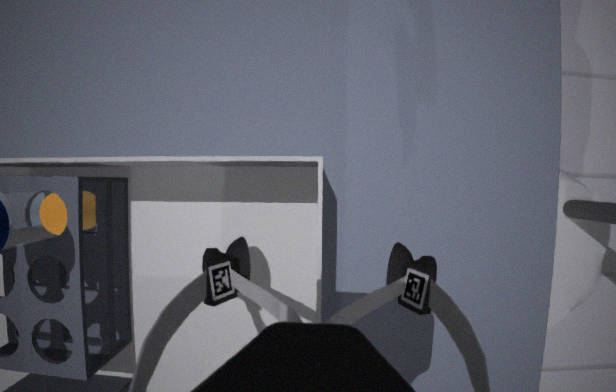

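>>> execute_actions([
  {"r1":{"base":{"strafe_m":0.105},"pace":"slow"},"r2":{"base":{"strafe_m":0.08},"pace":"slow"}},
], cameras=["r1_wrist_camera","r2_wrist_camera"])

>>> execute_actions([
  {"r1":{"joints":{"gripper_m":-0.035}},"r2":{"joints":{"gripper_m":-0.035}}},
], cameras=[])

>>> execute_actions([
  {"r1":{"joints":{"lift_m":1.06},"pace":"slow"},"r2":{"joints":{"lift_m":1.06},"pace":"slow"}},
], cameras=[])

>>> execute_actions([
  {"r1":{"base":{"strafe_m":-0.5},"pace":"slow"},"r2":{"base":{"strafe_m":0.5},"pace":"slow"}},
], cameras=["r1_wrist_camera","r2_wrist_camera"])

Scene clock: 65.90 s.
r1.base_odometry: x=+0.172 y=+1.752 heading=+0.243 (m, m, rad; r1's odometry frame)
r1.turned_by_wheels: +0.000 (rad since the last result)
r1.turned_by_imu: +0.002 (rad since the last result)
r1.base_tilt: forward=+0.6 right=-0.2 (deg)
r1.lidar_m: 0.30 0.34 0.48 2.70 2.28 1.68 1.61 1.69 2.40 2.54 0.45 0.33
r1.base_status: done
r1.joint_positions: lift_m=+0.915 arm_m=+0.367 wrist_yaw_rad=+0.000 wrist_pitch_rad=+1.570 wrist_roll_rad=+1.570 gripper_m=+0.080
r1.joint_status: not commanded
r1.motor_effort: lift_m=+16(16) arm_m=+5(4) wrist_yaw_rad=-1(0) wrist_pitch_rad=+0(0) wrist_roll_rad=+0(1) gripper_m=-2(1) wheel_0=-5(9) wheel_1=+5(6) wheel_2=+0(0) (%)
r1.hand_pose: x=+0.5384 y=-0.0874 z=+0.8049 quat_wxyz=(+0.501, +0.500, +0.500, -0.499) (m; r1's base frame)
r1.wrist_depth_mm: 205 214 211 234 267 268 268 / 204 264 264 265 267 270 268 / 215 265 265 265 270 270 271 / 236 266 267 267 270 272 270 / 239 267 267 267 271 270 272 / 236 266 220 270 202 272 273 / 238 267 270 108 273 273 274
r2.base_odometry: x=-1.258 y=+0.775 heading=-2.786 (m, m, rad; r2's odometry frame)
r2.turned_by_wheels: +0.000 (rad since the last result)
r2.turned_by_imu: -0.001 (rad since the last result)
r2.base_tilt: forward=+0.4 right=+0.3 (deg)
r2.lidar_m: 0.30 0.35 0.45 2.38 2.37 1.72 1.63 1.72 2.35 2.82 0.49 0.32
r2.base_status: done
r2.joint_positions: lift_m=+0.915 arm_m=+0.354 wrist_yaw_rad=+0.000 wrist_pitch_rad=+1.570 wrist_roll_rad=+1.570 gripper_m=+0.080
r2.joint_status: not commanded
r2.motor_effort: lift_m=+18(18) arm_m=+4(5) wrist_yaw_rad=+0(1) wrist_pitch_rad=-1(2) wrist_roll_rad=+0(0) gripper_m=-2(3) wheel_0=-3(7) wheel_1=+2(5) wheel_2=+0(1) (%)
r2.hand_pose: x=+0.5253 y=-0.0874 z=+0.8049 quat_wxyz=(+0.501, +0.500, +0.500, -0.499) (m; r2's base frame)
r2.wrist_depth_mm: 203 209 216 227 259 257 257 / 206 262 260 262 259 257 257 / 206 264 263 260 262 259 260 / 208 265 264 264 265 263 262 / 208 268 266 265 264 265 535 / 224 266 270 198 268 265 535 / 214 267 268 - 270 266 1025
pictures: r1_wrist_camera, r2_wrist_camera
camera_calibration (this result's frames):
r1_wrist_camera: T_world_to_cam=[[-0.999006, -0.0443827, -0.00417595, 0.533909], [-0.04448, 0.998641, 0.0271545, 0.14363], [0.00296509, 0.0273132, -0.999623, 1.03426], [0, 0, 0, 1]] pos_world=[0.5367, -0.147987, 1.0322]
r2_wrist_camera: T_world_to_cam=[[-0.997664, -0.0327959, -0.0599245, 0.581738], [-0.0357604, 0.998154, 0.0490878, 0.108331], [0.058204, 0.0511161, -0.996995, 1.0039], [0, 0, 0, 1]] pos_world=[0.525823, -0.140368, 1.03042]
Images, in order (width x height): r1_wrist_camera 616x392, r2_wrist_camera 616x392.

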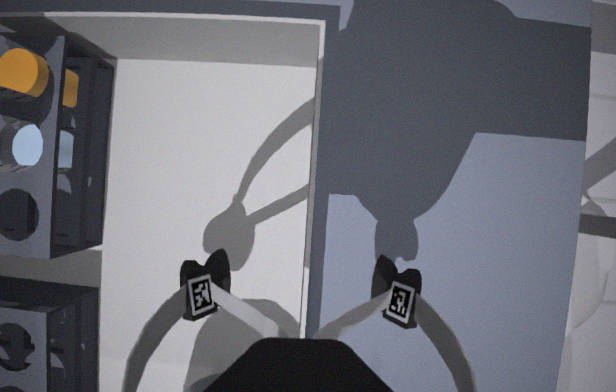

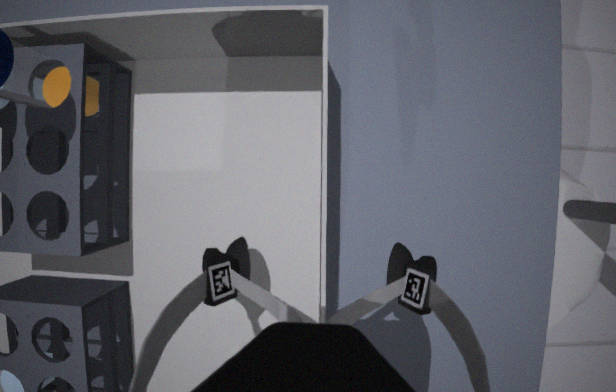

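Scene clock: 67.73 s.
r1.base_odometry: x=+0.172 y=+1.752 heading=+0.243 (m, m, rad; r1's odometry frame)
r1.turned_by_wheels: +0.000 (rad since the last result)
r1.turned_by_imu: +0.001 (rad since the last result)
r1.base_tilt: forward=+0.5 right=-0.3 (deg)
r1.lidar_m: 0.31 0.35 0.49 2.68 2.28 1.69 1.62 1.69 2.42 2.53 0.46 0.33
r1.base_status: not commanded
r1.joint_positions: lift_m=+0.915 arm_m=+0.367 wrist_yaw_rad=-0.001 wrist_pitch_rad=+1.571 wrist_roll_rad=+1.570 gripper_m=-0.034
r1.joint_status: all done
r1.motor_effort: lift_m=+19(19) arm_m=+4(4) wrist_yaw_rad=+1(3) wrist_pitch_rad=-4(4) wrist_roll_rad=-1(0) gripper_m=-20(21) wheel_0=-5(5) wheel_1=+5(5) wheel_2=+0(0) (%)
r1.hand_pose: x=+0.5379 y=-0.0874 z=+0.8047 quat_wxyz=(+0.500, +0.500, +0.500, -0.500) (m; r1's base frame)
r1.wrist_depth_mm: 206 214 211 214 265 266 266 / 222 255 256 257 266 267 268 / 226 255 257 258 266 268 268 / 228 258 258 259 267 270 270 / 253 259 258 260 267 270 270 / 235 259 183 206 183 271 272 / 234 260 262 108 271 272 273
r2.base_odometry: x=-1.258 y=+0.775 heading=-2.786 (m, m, rad; r2's odometry frame)
r2.turned_by_wheels: +0.000 (rad since the last result)
r2.turned_by_imu: +0.000 (rad since the last result)
r2.base_tilt: forward=+0.4 right=+0.3 (deg)
r2.lidar_m: 0.32 0.33 0.45 2.38 2.34 1.69 1.62 1.71 2.34 2.83 0.46 0.33
r2.base_status: not commanded
r2.joint_positions: lift_m=+0.915 arm_m=+0.354 wrist_yaw_rad=+0.000 wrist_pitch_rad=+1.571 wrist_roll_rad=+1.570 gripper_m=-0.034
r2.joint_status: all done
r2.motor_effort: lift_m=+21(21) arm_m=+4(5) wrist_yaw_rad=-2(0) wrist_pitch_rad=-6(7) wrist_roll_rad=+1(0) gripper_m=-22(22) wheel_0=-3(2) wheel_1=+2(2) wheel_2=+0(0) (%)
r2.hand_pose: x=+0.5249 y=-0.0874 z=+0.8047 quat_wxyz=(+0.500, +0.500, +0.500, -0.500) (m; r2's base frame)
r2.wrist_depth_mm: 199 211 216 227 256 255 254 / 208 255 255 255 259 258 257 / 229 258 257 255 259 259 259 / 200 258 257 258 263 262 508 / 231 260 258 211 264 263 535 / 221 258 180 185 180 263 809 / 235 238 263 - 267 267 1008
pictures: none
No camera images: the call's "cameras" was empty. Leave "cameras" out to get every camera's image.

Scene clock: 69.73 s.
r1.base_odometry: x=+0.172 y=+1.752 heading=+0.243 (m, m, rad; r1's odometry frame)
r1.turned_by_wheels: +0.000 (rad since the last result)
r1.turned_by_imu: +0.001 (rad since the last result)
r1.base_tilt: forward=+0.6 right=-0.3 (deg)
r1.lidar_m: 0.31 0.33 0.49 2.67 2.27 1.67 1.62 1.72 2.43 2.52 0.46 0.34
r1.base_status: not commanded
r1.joint_positions: lift_m=+1.060 arm_m=+0.367 wrist_yaw_rad=-0.001 wrist_pitch_rad=+1.571 wrist_roll_rad=+1.570 gripper_m=-0.034
r1.joint_status: all done
r1.motor_effort: lift_m=+24(25) arm_m=+5(5) wrist_yaw_rad=+2(3) wrist_pitch_rad=-4(4) wrist_roll_rad=-1(1) gripper_m=-19(21) wheel_0=-5(5) wheel_1=+5(5) wheel_2=+0(0) (%)
r1.hand_pose: x=+0.5379 y=-0.0874 z=+0.9493 quat_wxyz=(+0.500, +0.500, +0.500, -0.500) (m; r1's base frame)
r1.wrist_depth_mm: 207 215 211 213 407 410 1160 / 221 254 257 258 410 413 1160 / 225 256 257 258 407 413 1182 / 227 257 258 259 413 413 1160 / 253 259 260 260 413 415 960 / 236 260 183 206 184 960 1182 / 234 262 263 108 418 1205 1182
r2.base_odometry: x=-1.258 y=+0.775 heading=-2.786 (m, m, rad; r2's odometry frame)
r2.turned_by_wheels: +0.000 (rad since the last result)
r2.turned_by_imu: +0.000 (rad since the last result)
r2.base_tilt: forward=+0.4 right=+0.3 (deg)
r2.lidar_m: 0.31 0.33 0.46 2.37 2.36 1.71 1.63 1.69 2.35 2.83 0.49 0.36
r2.base_status: not commanded
r2.joint_positions: lift_m=+1.060 arm_m=+0.354 wrist_yaw_rad=+0.000 wrist_pitch_rad=+1.571 wrist_roll_rad=+1.570 gripper_m=-0.034
r2.joint_status: all done
r2.motor_effort: lift_m=+26(28) arm_m=+5(5) wrist_yaw_rad=+2(1) wrist_pitch_rad=-6(6) wrist_roll_rad=+0(1) gripper_m=-24(22) wheel_0=-3(2) wheel_1=+3(2) wheel_2=+0(0) (%)
r2.hand_pose: x=+0.5249 y=-0.0874 z=+0.9492 quat_wxyz=(+0.500, +0.500, +0.500, -0.500) (m; r2's base frame)
r2.wrist_depth_mm: 199 211 216 226 399 1160 1160 / 208 256 255 254 399 1160 1138 / 229 257 256 255 404 1160 1160 / 229 258 258 256 404 960 960 / 231 260 259 211 410 946 960 / 221 258 180 186 180 991 1182 / 235 239 262 - 418 415 1205
pictures: none
No camera images: the call's "cameras" was empty. Leave "cameras" out to get every camera's image.

Scene clock: 75.90 s.
r1.base_odometry: x=+0.292 y=+1.267 heading=+0.243 (m, m, rad; r1's odometry frame)
r1.turned_by_wheels: +0.000 (rad since the last result)
r1.turned_by_imu: -0.002 (rad since the last result)
r1.base_tilt: forward=+0.7 right=-0.4 (deg)
r1.lidar_m: 0.28 0.32 0.46 3.17 2.29 1.69 1.61 1.74 2.43 2.03 0.43 0.31
r1.base_status: done
r1.joint_positions: lift_m=+1.060 arm_m=+0.367 wrist_yaw_rad=-0.003 wrist_pitch_rad=+1.578 wrist_roll_rad=+1.570 gripper_m=-0.034
r1.joint_status: not commanded
r1.motor_effort: lift_m=+24(24) arm_m=+5(5) wrist_yaw_rad=+7(10) wrist_pitch_rad=-23(23) wrist_roll_rad=-1(1) gripper_m=-21(21) wheel_0=+7(9) wheel_1=-6(11) wheel_2=+0(1) (%)
r1.hand_pose: x=+0.5357 y=-0.0874 z=+0.9493 quat_wxyz=(+0.498, +0.499, +0.501, -0.502) (m; r1's base frame)
r1.wrist_depth_mm: 198 211 209 215 407 413 1160 / 213 252 254 254 410 413 1182 / 220 252 255 256 407 415 1160 / 225 255 255 257 413 415 1182 / 226 257 258 260 415 418 976 / 237 258 184 202 185 418 1182 / 229 260 262 108 413 798 1205
r2.base_odometry: x=-1.084 y=+0.306 heading=-2.786 (m, m, rad; r2's odometry frame)
r2.turned_by_wheels: +0.000 (rad since the last result)
r2.turned_by_imu: +0.000 (rad since the last result)
r2.base_tilt: forward=+0.5 right=+0.3 (deg)
r2.lidar_m: 0.31 0.33 1.90 1.88 2.34 1.70 1.63 1.73 2.36 1.32 0.50 0.33
r2.base_status: done
r2.joint_positions: lift_m=+1.060 arm_m=+0.354 wrist_yaw_rad=-0.002 wrist_pitch_rad=+1.577 wrist_roll_rad=+1.570 gripper_m=-0.034
r2.joint_status: not commanded
r2.motor_effort: lift_m=+26(26) arm_m=+4(5) wrist_yaw_rad=+6(6) wrist_pitch_rad=-23(24) wrist_roll_rad=+0(0) gripper_m=-24(23) wheel_0=-3(8) wheel_1=+4(6) wheel_2=-1(1) (%)
r2.hand_pose: x=+0.5230 y=-0.0874 z=+0.9493 quat_wxyz=(+0.498, +0.499, +0.501, -0.502) (m; r2's base frame)
r2.wrist_depth_mm: 196 208 215 224 399 1160 1118 / 208 255 255 255 397 1138 1160 / 227 256 256 255 402 1138 1160 / 228 256 256 256 407 946 1042 / 232 259 256 256 407 946 946 / 224 258 178 196 179 960 1160 / 231 233 260 - 413 418 1205
pictures: r1_wrist_camera, r2_wrist_camera
camera_calibration (this result's frames):
r1_wrist_camera: T_world_to_cam=[[-0.999162, -0.0407331, 0.00405777, 0.52446], [-0.0406065, 0.998796, 0.0275153, 0.137182], [-0.00517367, 0.0273275, -0.999613, 1.18293], [0, 0, 0, 1]] pos_world=[0.535711, -0.14798, 1.17657]
r2_wrist_camera: T_world_to_cam=[[-0.998162, -0.030478, -0.0523719, 0.581304], [-0.0330699, 0.998234, 0.0493569, 0.0995014], [0.050775, 0.0509981, -0.997407, 1.15219], [0, 0, 0, 1]] pos_world=[0.525024, -0.140368, 1.17473]
Images, in order (width x height): r1_wrist_camera 616x392, r2_wrist_camera 616x392.

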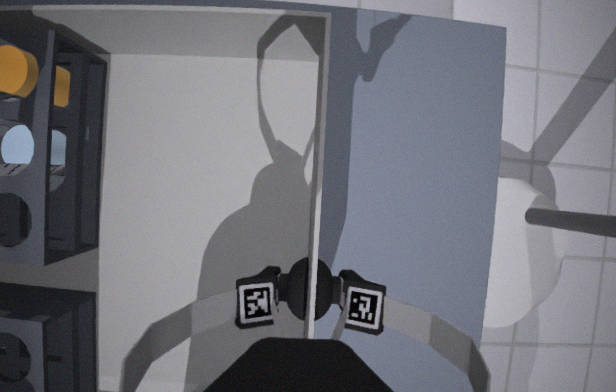

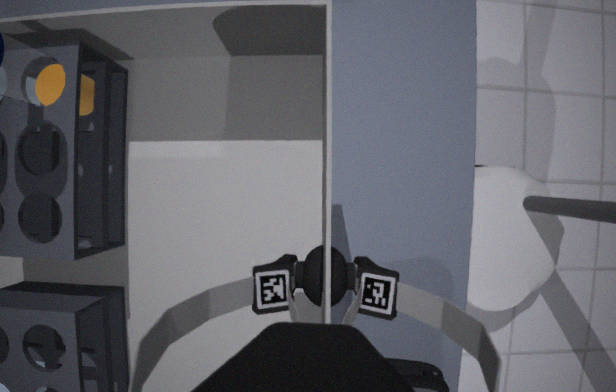

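>>> execute_actions([
  {"r1":{"base":{"strafe_m":-0.5},"joints":{"arm_m":0.335},"pace":"slow"},"r2":{"base":{"strafe_m":0.5},"pace":"slow"}},
], cameras=[])

>>> execute_actions([
  {"r1":{"base":{"strafe_m":-0.5},"joints":{"arm_m":0.32},"pace":"slow"},"r2":{"base":{"strafe_m":0.5},"pace":"slow"}},
], cameras=[])

Scene clock: 95.03 s.
r1.base_odometry: x=+0.413 y=+0.782 heading=+0.243 (m, m, rad; r1's odometry frame)
r1.turned_by_wheels: +0.000 (rad since the last result)
r1.turned_by_imu: +0.002 (rad since the last result)
r1.base_tilt: forward=+0.5 right=-0.3 (deg)
r1.lidar_m: 0.48 0.35 0.44 1.35 2.32 1.70 1.66 1.75 2.44 1.54 1.56 0.52
r1.base_status: done
r1.joint_positions: lift_m=+1.060 arm_m=+0.336 wrist_yaw_rad=+0.000 wrist_pitch_rad=+1.571 wrist_roll_rad=+1.570 gripper_m=-0.034
r1.joint_status: all done
r1.motor_effort: lift_m=+24(24) arm_m=-4(6) wrist_yaw_rad=+1(8) wrist_pitch_rad=-2(23) wrist_roll_rad=-1(1) gripper_m=-20(19) wheel_0=+5(9) wheel_1=-5(11) wheel_2=+0(0) (%)
r1.hand_pose: x=+0.5067 y=-0.0874 z=+0.9493 quat_wxyz=(+0.500, +0.500, +0.500, -0.500) (m; r1's base frame)
r1.wrist_depth_mm: 202 211 209 232 1138 1160 1182 / 221 254 256 257 1182 1138 1160 / 225 255 257 257 1182 1138 1160 / 228 257 257 260 1182 960 1182 / 252 259 260 260 1160 960 960 / 236 260 183 206 184 976 1182 / 234 260 263 108 1182 1182 1182
r2.base_odometry: x=-0.910 y=-0.162 heading=-2.786 (m, m, rad; r2's odometry frame)
r2.turned_by_wheels: +0.000 (rad since the last result)
r2.turned_by_imu: +0.000 (rad since the last result)
r2.base_tilt: forward=+0.4 right=+0.3 (deg)
r2.lidar_m: 0.48 3.19 1.40 1.39 2.34 1.69 1.62 1.73 2.35 1.33 0.46 0.44
r2.base_status: done
r2.joint_positions: lift_m=+1.060 arm_m=+0.354 wrist_yaw_rad=+0.001 wrist_pitch_rad=+1.570 wrist_roll_rad=+1.570 gripper_m=-0.034
r2.joint_status: not commanded
r2.motor_effort: lift_m=+25(26) arm_m=+3(4) wrist_yaw_rad=-2(7) wrist_pitch_rad=-2(23) wrist_roll_rad=+1(1) gripper_m=-23(23) wheel_0=-3(6) wheel_1=+1(6) wheel_2=+2(2) (%)
r2.hand_pose: x=+0.5257 y=-0.0874 z=+0.9493 quat_wxyz=(+0.501, +0.500, +0.500, -0.499) (m; r2's base frame)
r2.wrist_depth_mm: 198 211 216 228 399 1118 1160 / 208 256 256 255 1008 1138 1138 / 230 257 255 257 1182 1160 1160 / 230 259 257 257 1182 960 946 / 231 260 258 211 1160 960 946 / 221 258 179 185 179 960 1160 / 233 239 262 - 1160 1182 1160
pictures: none
No camera images: the call's "cameras" was empty. Leave "cameras" out to get every camera's image.

Scene clock: 101.17 s.
r1.base_odometry: x=+0.533 y=+0.297 heading=+0.244 (m, m, rad; r1's odometry frame)
r1.turned_by_wheels: +0.000 (rad since the last result)
r1.turned_by_imu: +0.001 (rad since the last result)
r1.base_tilt: forward=+0.5 right=-0.3 (deg)
r1.lidar_m: 0.45 0.92 0.71 1.32 2.31 1.72 1.67 1.73 2.46 1.05 1.01 0.51
r1.base_status: done
r1.joint_positions: lift_m=+1.060 arm_m=+0.321 wrist_yaw_rad=+0.000 wrist_pitch_rad=+1.570 wrist_roll_rad=+1.570 gripper_m=-0.034
r1.joint_status: all done
r1.motor_effort: lift_m=+24(24) arm_m=-4(5) wrist_yaw_rad=-1(6) wrist_pitch_rad=+1(16) wrist_roll_rad=-1(1) gripper_m=-20(20) wheel_0=+5(12) wheel_1=-4(11) wheel_2=+0(1) (%)
r1.hand_pose: x=+0.4921 y=-0.0874 z=+0.9493 quat_wxyz=(+0.500, +0.500, +0.500, -0.500) (m; r1's base frame)
r1.wrist_depth_mm: 204 212 209 233 1138 1160 1138 / 221 255 255 258 1160 1138 1160 / 226 257 257 258 1160 1160 1160 / 228 257 258 259 1160 946 1182 / 253 258 258 259 1160 976 960 / 237 262 184 206 184 946 1205 / 233 262 262 108 1182 1182 1160
r2.base_odometry: x=-0.735 y=-0.631 heading=-2.786 (m, m, rad; r2's odometry frame)
r2.turned_by_wheels: +0.000 (rad since the last result)
r2.turned_by_imu: +0.001 (rad since the last result)
r2.base_tilt: forward=+0.4 right=+0.3 (deg)
r2.lidar_m: 0.47 1.23 0.91 1.30 2.32 1.69 1.64 1.73 2.33 1.31 0.85 0.52
r2.base_status: done
r2.joint_positions: lift_m=+1.060 arm_m=+0.354 wrist_yaw_rad=+0.001 wrist_pitch_rad=+1.569 wrist_roll_rad=+1.570 gripper_m=-0.034
r2.joint_status: not commanded
r2.motor_effort: lift_m=+25(26) arm_m=+3(3) wrist_yaw_rad=-4(9) wrist_pitch_rad=+1(15) wrist_roll_rad=+0(1) gripper_m=-24(23) wheel_0=-1(9) wheel_1=+1(7) wheel_2=+2(2) (%)
r2.hand_pose: x=+0.5260 y=-0.0874 z=+0.9493 quat_wxyz=(+0.501, +0.500, +0.500, -0.499) (m; r2's base frame)
r2.wrist_depth_mm: 199 210 216 226 1138 1138 1118 / 209 258 255 254 1138 1160 1138 / 229 257 256 256 1160 1160 1138 / 229 258 259 258 1182 960 960 / 232 262 259 211 1160 946 960 / 222 258 179 185 181 946 1182 / 235 239 263 - 1229 1182 1205
pictures: none
No camera images: the call's "cameras" was empty. Leave "cameras" out to get every camera's image.

Reset r1's standoff by backing while extending.

>>> execute_actions([
  {"r1":{"base":{"translate_m":-0.025},"joints":{"arm_m":0.345},"pace":"slow"}},
], cameras=[])

>>> execute_actions([
  {"r1":{"base":{"strafe_m":-0.5},"joints":{"arm_m":0.33},"pace":"slow"},"r2":{"base":{"strafe_m":0.5},"pace":"slow"}},
], cameras=[])

>>> execute_actions([
  {"r1":{"base":{"strafe_m":-0.5},"joints":{"arm_m":0.315},"pace":"slow"},"r2":{"base":{"strafe_m":0.5},"pace":"slow"}},
], cameras=["r1_head_left_camera","r2_head_right_camera"])

Scene clock: 111.43 s.
r1.base_odometry: x=+0.509 y=+0.291 heading=+0.243 (m, m, rad; r1's odometry frame)
r1.turned_by_wheels: +0.000 (rad since the last result)
r1.turned_by_imu: +0.001 (rad since the last result)
r1.base_tilt: forward=+0.6 right=-0.2 (deg)
r1.lidar_m: 0.46 0.91 0.73 1.36 2.28 1.69 1.64 1.72 2.43 1.17 1.04 0.53
r1.base_status: done
r1.joint_positions: lift_m=+1.060 arm_m=+0.344 wrist_yaw_rad=+0.000 wrist_pitch_rad=+1.569 wrist_roll_rad=+1.570 gripper_m=-0.034
r1.joint_status: all done
r1.motor_effort: lift_m=+24(24) arm_m=+4(5) wrist_yaw_rad=-1(0) wrist_pitch_rad=+2(2) wrist_roll_rad=+0(2) gripper_m=-21(21) wheel_0=-6(8) wheel_1=-5(8) wheel_2=+5(10) (%)
r1.hand_pose: x=+0.5156 y=-0.0874 z=+0.9493 quat_wxyz=(+0.501, +0.500, +0.500, -0.499) (m; r1's base frame)
r1.wrist_depth_mm: 203 212 209 233 1160 1138 1138 / 223 255 255 256 1160 1138 1160 / 226 256 257 258 1182 1182 1182 / 229 258 259 260 1160 960 1160 / 255 259 260 259 1182 960 946 / 237 262 183 205 184 946 1160 / 234 262 262 108 1182 1182 1160
r2.base_odometry: x=-0.735 y=-0.631 heading=-2.786 (m, m, rad; r2's odometry frame)
r2.turned_by_wheels: +0.000 (rad since the last result)
r2.turned_by_imu: -0.001 (rad since the last result)
r2.base_tilt: forward=+0.4 right=+0.3 (deg)
r2.lidar_m: 0.47 1.23 0.91 1.32 2.35 1.71 1.63 1.71 2.36 1.32 0.88 0.53
r2.base_status: not commanded
r2.joint_positions: lift_m=+1.060 arm_m=+0.354 wrist_yaw_rad=+0.001 wrist_pitch_rad=+1.569 wrist_roll_rad=+1.570 gripper_m=-0.034
r2.joint_status: not commanded
r2.motor_effort: lift_m=+25(26) arm_m=+3(3) wrist_yaw_rad=-4(1) wrist_pitch_rad=+1(1) wrist_roll_rad=+1(0) gripper_m=-21(23) wheel_0=-1(1) wheel_1=+1(1) wheel_2=+2(2) (%)
r2.hand_pose: x=+0.5260 y=-0.0874 z=+0.9493 quat_wxyz=(+0.501, +0.500, +0.500, -0.499) (m; r2's base frame)
r2.wrist_depth_mm: 199 212 217 226 1160 1138 1138 / 208 257 257 255 1182 1182 1118 / 230 258 257 256 1182 1182 1160 / 200 258 259 257 1138 946 960 / 232 259 260 210 1182 960 946 / 223 259 179 198 180 976 1160 / 235 258 263 - 1182 1182 1160
pictures: none
No camera images: the call's "cameras" was empty. Leave "cameras" out to get every camera's image.

Scene clock: 117.57 s.
r1.base_odometry: x=+0.629 y=-0.194 heading=+0.243 (m, m, rad; r1's odometry frame)
r1.turned_by_wheels: +0.000 (rad since the last result)
r1.turned_by_imu: +0.001 (rad since the last result)
r1.base_tilt: forward=+0.6 right=-0.1 (deg)
r1.lidar_m: 0.47 3.19 1.20 1.33 2.30 1.71 1.66 1.75 2.44 1.12 0.58 0.53
r1.base_status: done
r1.joint_positions: lift_m=+1.060 arm_m=+0.331 wrist_yaw_rad=+0.001 wrist_pitch_rad=+1.568 wrist_roll_rad=+1.570 gripper_m=-0.034
r1.joint_status: all done
r1.motor_effort: lift_m=+24(24) arm_m=-5(6) wrist_yaw_rad=-3(7) wrist_pitch_rad=+6(17) wrist_roll_rad=-1(1) gripper_m=-20(19) wheel_0=+7(13) wheel_1=-4(10) wheel_2=+0(5) (%)
r1.hand_pose: x=+0.5027 y=-0.0874 z=+0.9493 quat_wxyz=(+0.501, +0.500, +0.500, -0.499) (m; r1's base frame)
r1.wrist_depth_mm: 203 211 209 233 1138 1138 1138 / 224 257 257 257 1160 1160 1138 / 227 257 258 259 1182 1160 1160 / 229 259 258 260 1182 946 1160 / 254 260 259 262 1160 960 960 / 237 260 184 206 184 946 1160 / 236 262 263 108 1182 1160 1205
r2.base_odometry: x=-0.561 y=-1.100 heading=-2.785 (m, m, rad; r2's odometry frame)
r2.turned_by_wheels: +0.000 (rad since the last result)
r2.turned_by_imu: +0.000 (rad since the last result)
r2.base_tilt: forward=+0.4 right=+0.3 (deg)
r2.lidar_m: 0.48 0.54 0.49 1.37 2.33 1.70 1.64 1.71 2.37 1.35 1.35 0.53
r2.base_status: done
r2.joint_positions: lift_m=+1.060 arm_m=+0.354 wrist_yaw_rad=+0.002 wrist_pitch_rad=+1.568 wrist_roll_rad=+1.570 gripper_m=-0.034
r2.joint_status: not commanded
r2.motor_effort: lift_m=+25(26) arm_m=+3(3) wrist_yaw_rad=-5(9) wrist_pitch_rad=+4(16) wrist_roll_rad=+1(0) gripper_m=-23(23) wheel_0=-2(8) wheel_1=+2(5) wheel_2=+2(4) (%)
r2.hand_pose: x=+0.5264 y=-0.0874 z=+0.9493 quat_wxyz=(+0.501, +0.500, +0.500, -0.499) (m; r2's base frame)
r2.wrist_depth_mm: 199 211 218 227 1160 1118 1098 / 208 256 255 254 1138 1138 1118 / 229 256 257 256 1182 1160 1118 / 200 258 257 258 1160 946 917 / 233 260 259 211 1160 946 960 / 220 260 180 198 180 976 1160 / 235 258 262 - 1182 1182 1138
pictures: none
No camera images: the call's "cameras" was empty. Leave "cameras" out to get every camera's image.

Scene clock: 123.70 s.
r1.base_odometry: x=+0.750 y=-0.679 heading=+0.243 (m, m, rad; r1's odometry frame)
r1.turned_by_wheels: +0.000 (rad since the last result)
r1.turned_by_imu: +0.001 (rad since the last result)
r1.base_tilt: forward=+0.5 right=-0.3 (deg)
r1.lidar_m: 0.27 3.17 1.74 1.68 2.36 1.73 1.66 1.77 2.46 1.13 0.40 0.30
r1.base_status: done
r1.joint_positions: lift_m=+1.060 arm_m=+0.316 wrist_yaw_rad=+0.002 wrist_pitch_rad=+1.566 wrist_roll_rad=+1.570 gripper_m=-0.034
r1.joint_status: all done
r1.motor_effort: lift_m=+24(24) arm_m=-6(7) wrist_yaw_rad=-4(7) wrist_pitch_rad=+11(21) wrist_roll_rad=-1(2) gripper_m=-19(19) wheel_0=+6(9) wheel_1=-6(11) wheel_2=+1(1) (%)
r1.hand_pose: x=+0.4884 y=-0.0874 z=+0.9493 quat_wxyz=(+0.502, +0.501, +0.499, -0.498) (m; r1's base frame)
r1.wrist_depth_mm: 202 213 210 234 407 407 1160 / 225 255 257 256 410 410 1160 / 227 257 257 258 407 410 1160 / 232 259 258 410 410 917 1182 / 254 259 260 260 413 960 976 / 240 260 185 202 185 946 1160 / 236 263 262 108 1160 1182 1182
r2.base_odometry: x=-0.387 y=-1.568 heading=-2.785 (m, m, rad; r2's odometry frame)
r2.turned_by_wheels: +0.000 (rad since the last result)
r2.turned_by_imu: +0.000 (rad since the last result)
r2.base_tilt: forward=+0.4 right=+0.3 (deg)
r2.lidar_m: 0.30 0.33 0.47 1.33 2.32 1.67 1.63 1.73 2.35 1.80 1.86 0.35
r2.base_status: done
r2.joint_positions: lift_m=+1.060 arm_m=+0.355 wrist_yaw_rad=+0.002 wrist_pitch_rad=+1.566 wrist_roll_rad=+1.570 gripper_m=-0.034
r2.joint_status: not commanded
r2.motor_effort: lift_m=+25(25) arm_m=+2(2) wrist_yaw_rad=-6(9) wrist_pitch_rad=+10(20) wrist_roll_rad=+1(0) gripper_m=-23(23) wheel_0=-4(7) wheel_1=+2(7) wheel_2=+2(3) (%)
r2.hand_pose: x=+0.5271 y=-0.0874 z=+0.9493 quat_wxyz=(+0.502, +0.500, +0.500, -0.498) (m; r2's base frame)
r2.wrist_depth_mm: 200 212 219 229 1182 1118 1118 / 208 257 256 254 1118 1138 1118 / 229 257 257 255 1138 1138 1160 / 202 258 257 257 407 946 946 / 234 260 259 258 410 960 946 / 220 262 179 197 180 960 1160 / 236 259 263 - 413 788 1182
pictures: r1_head_left_camera, r2_head_right_camera
Images, in order (width x height): r1_head_left_camera 420x672, r2_head_right_camera 420x672.

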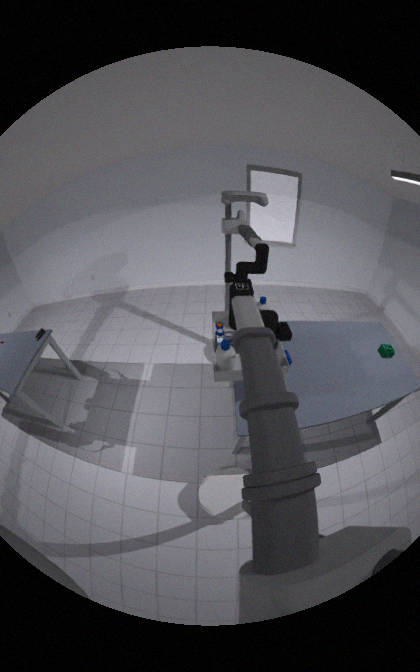

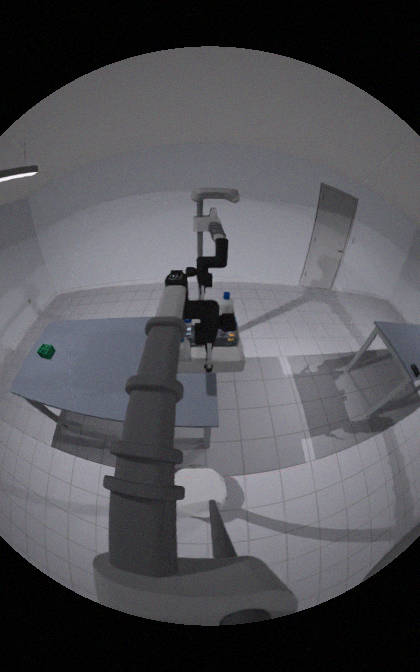

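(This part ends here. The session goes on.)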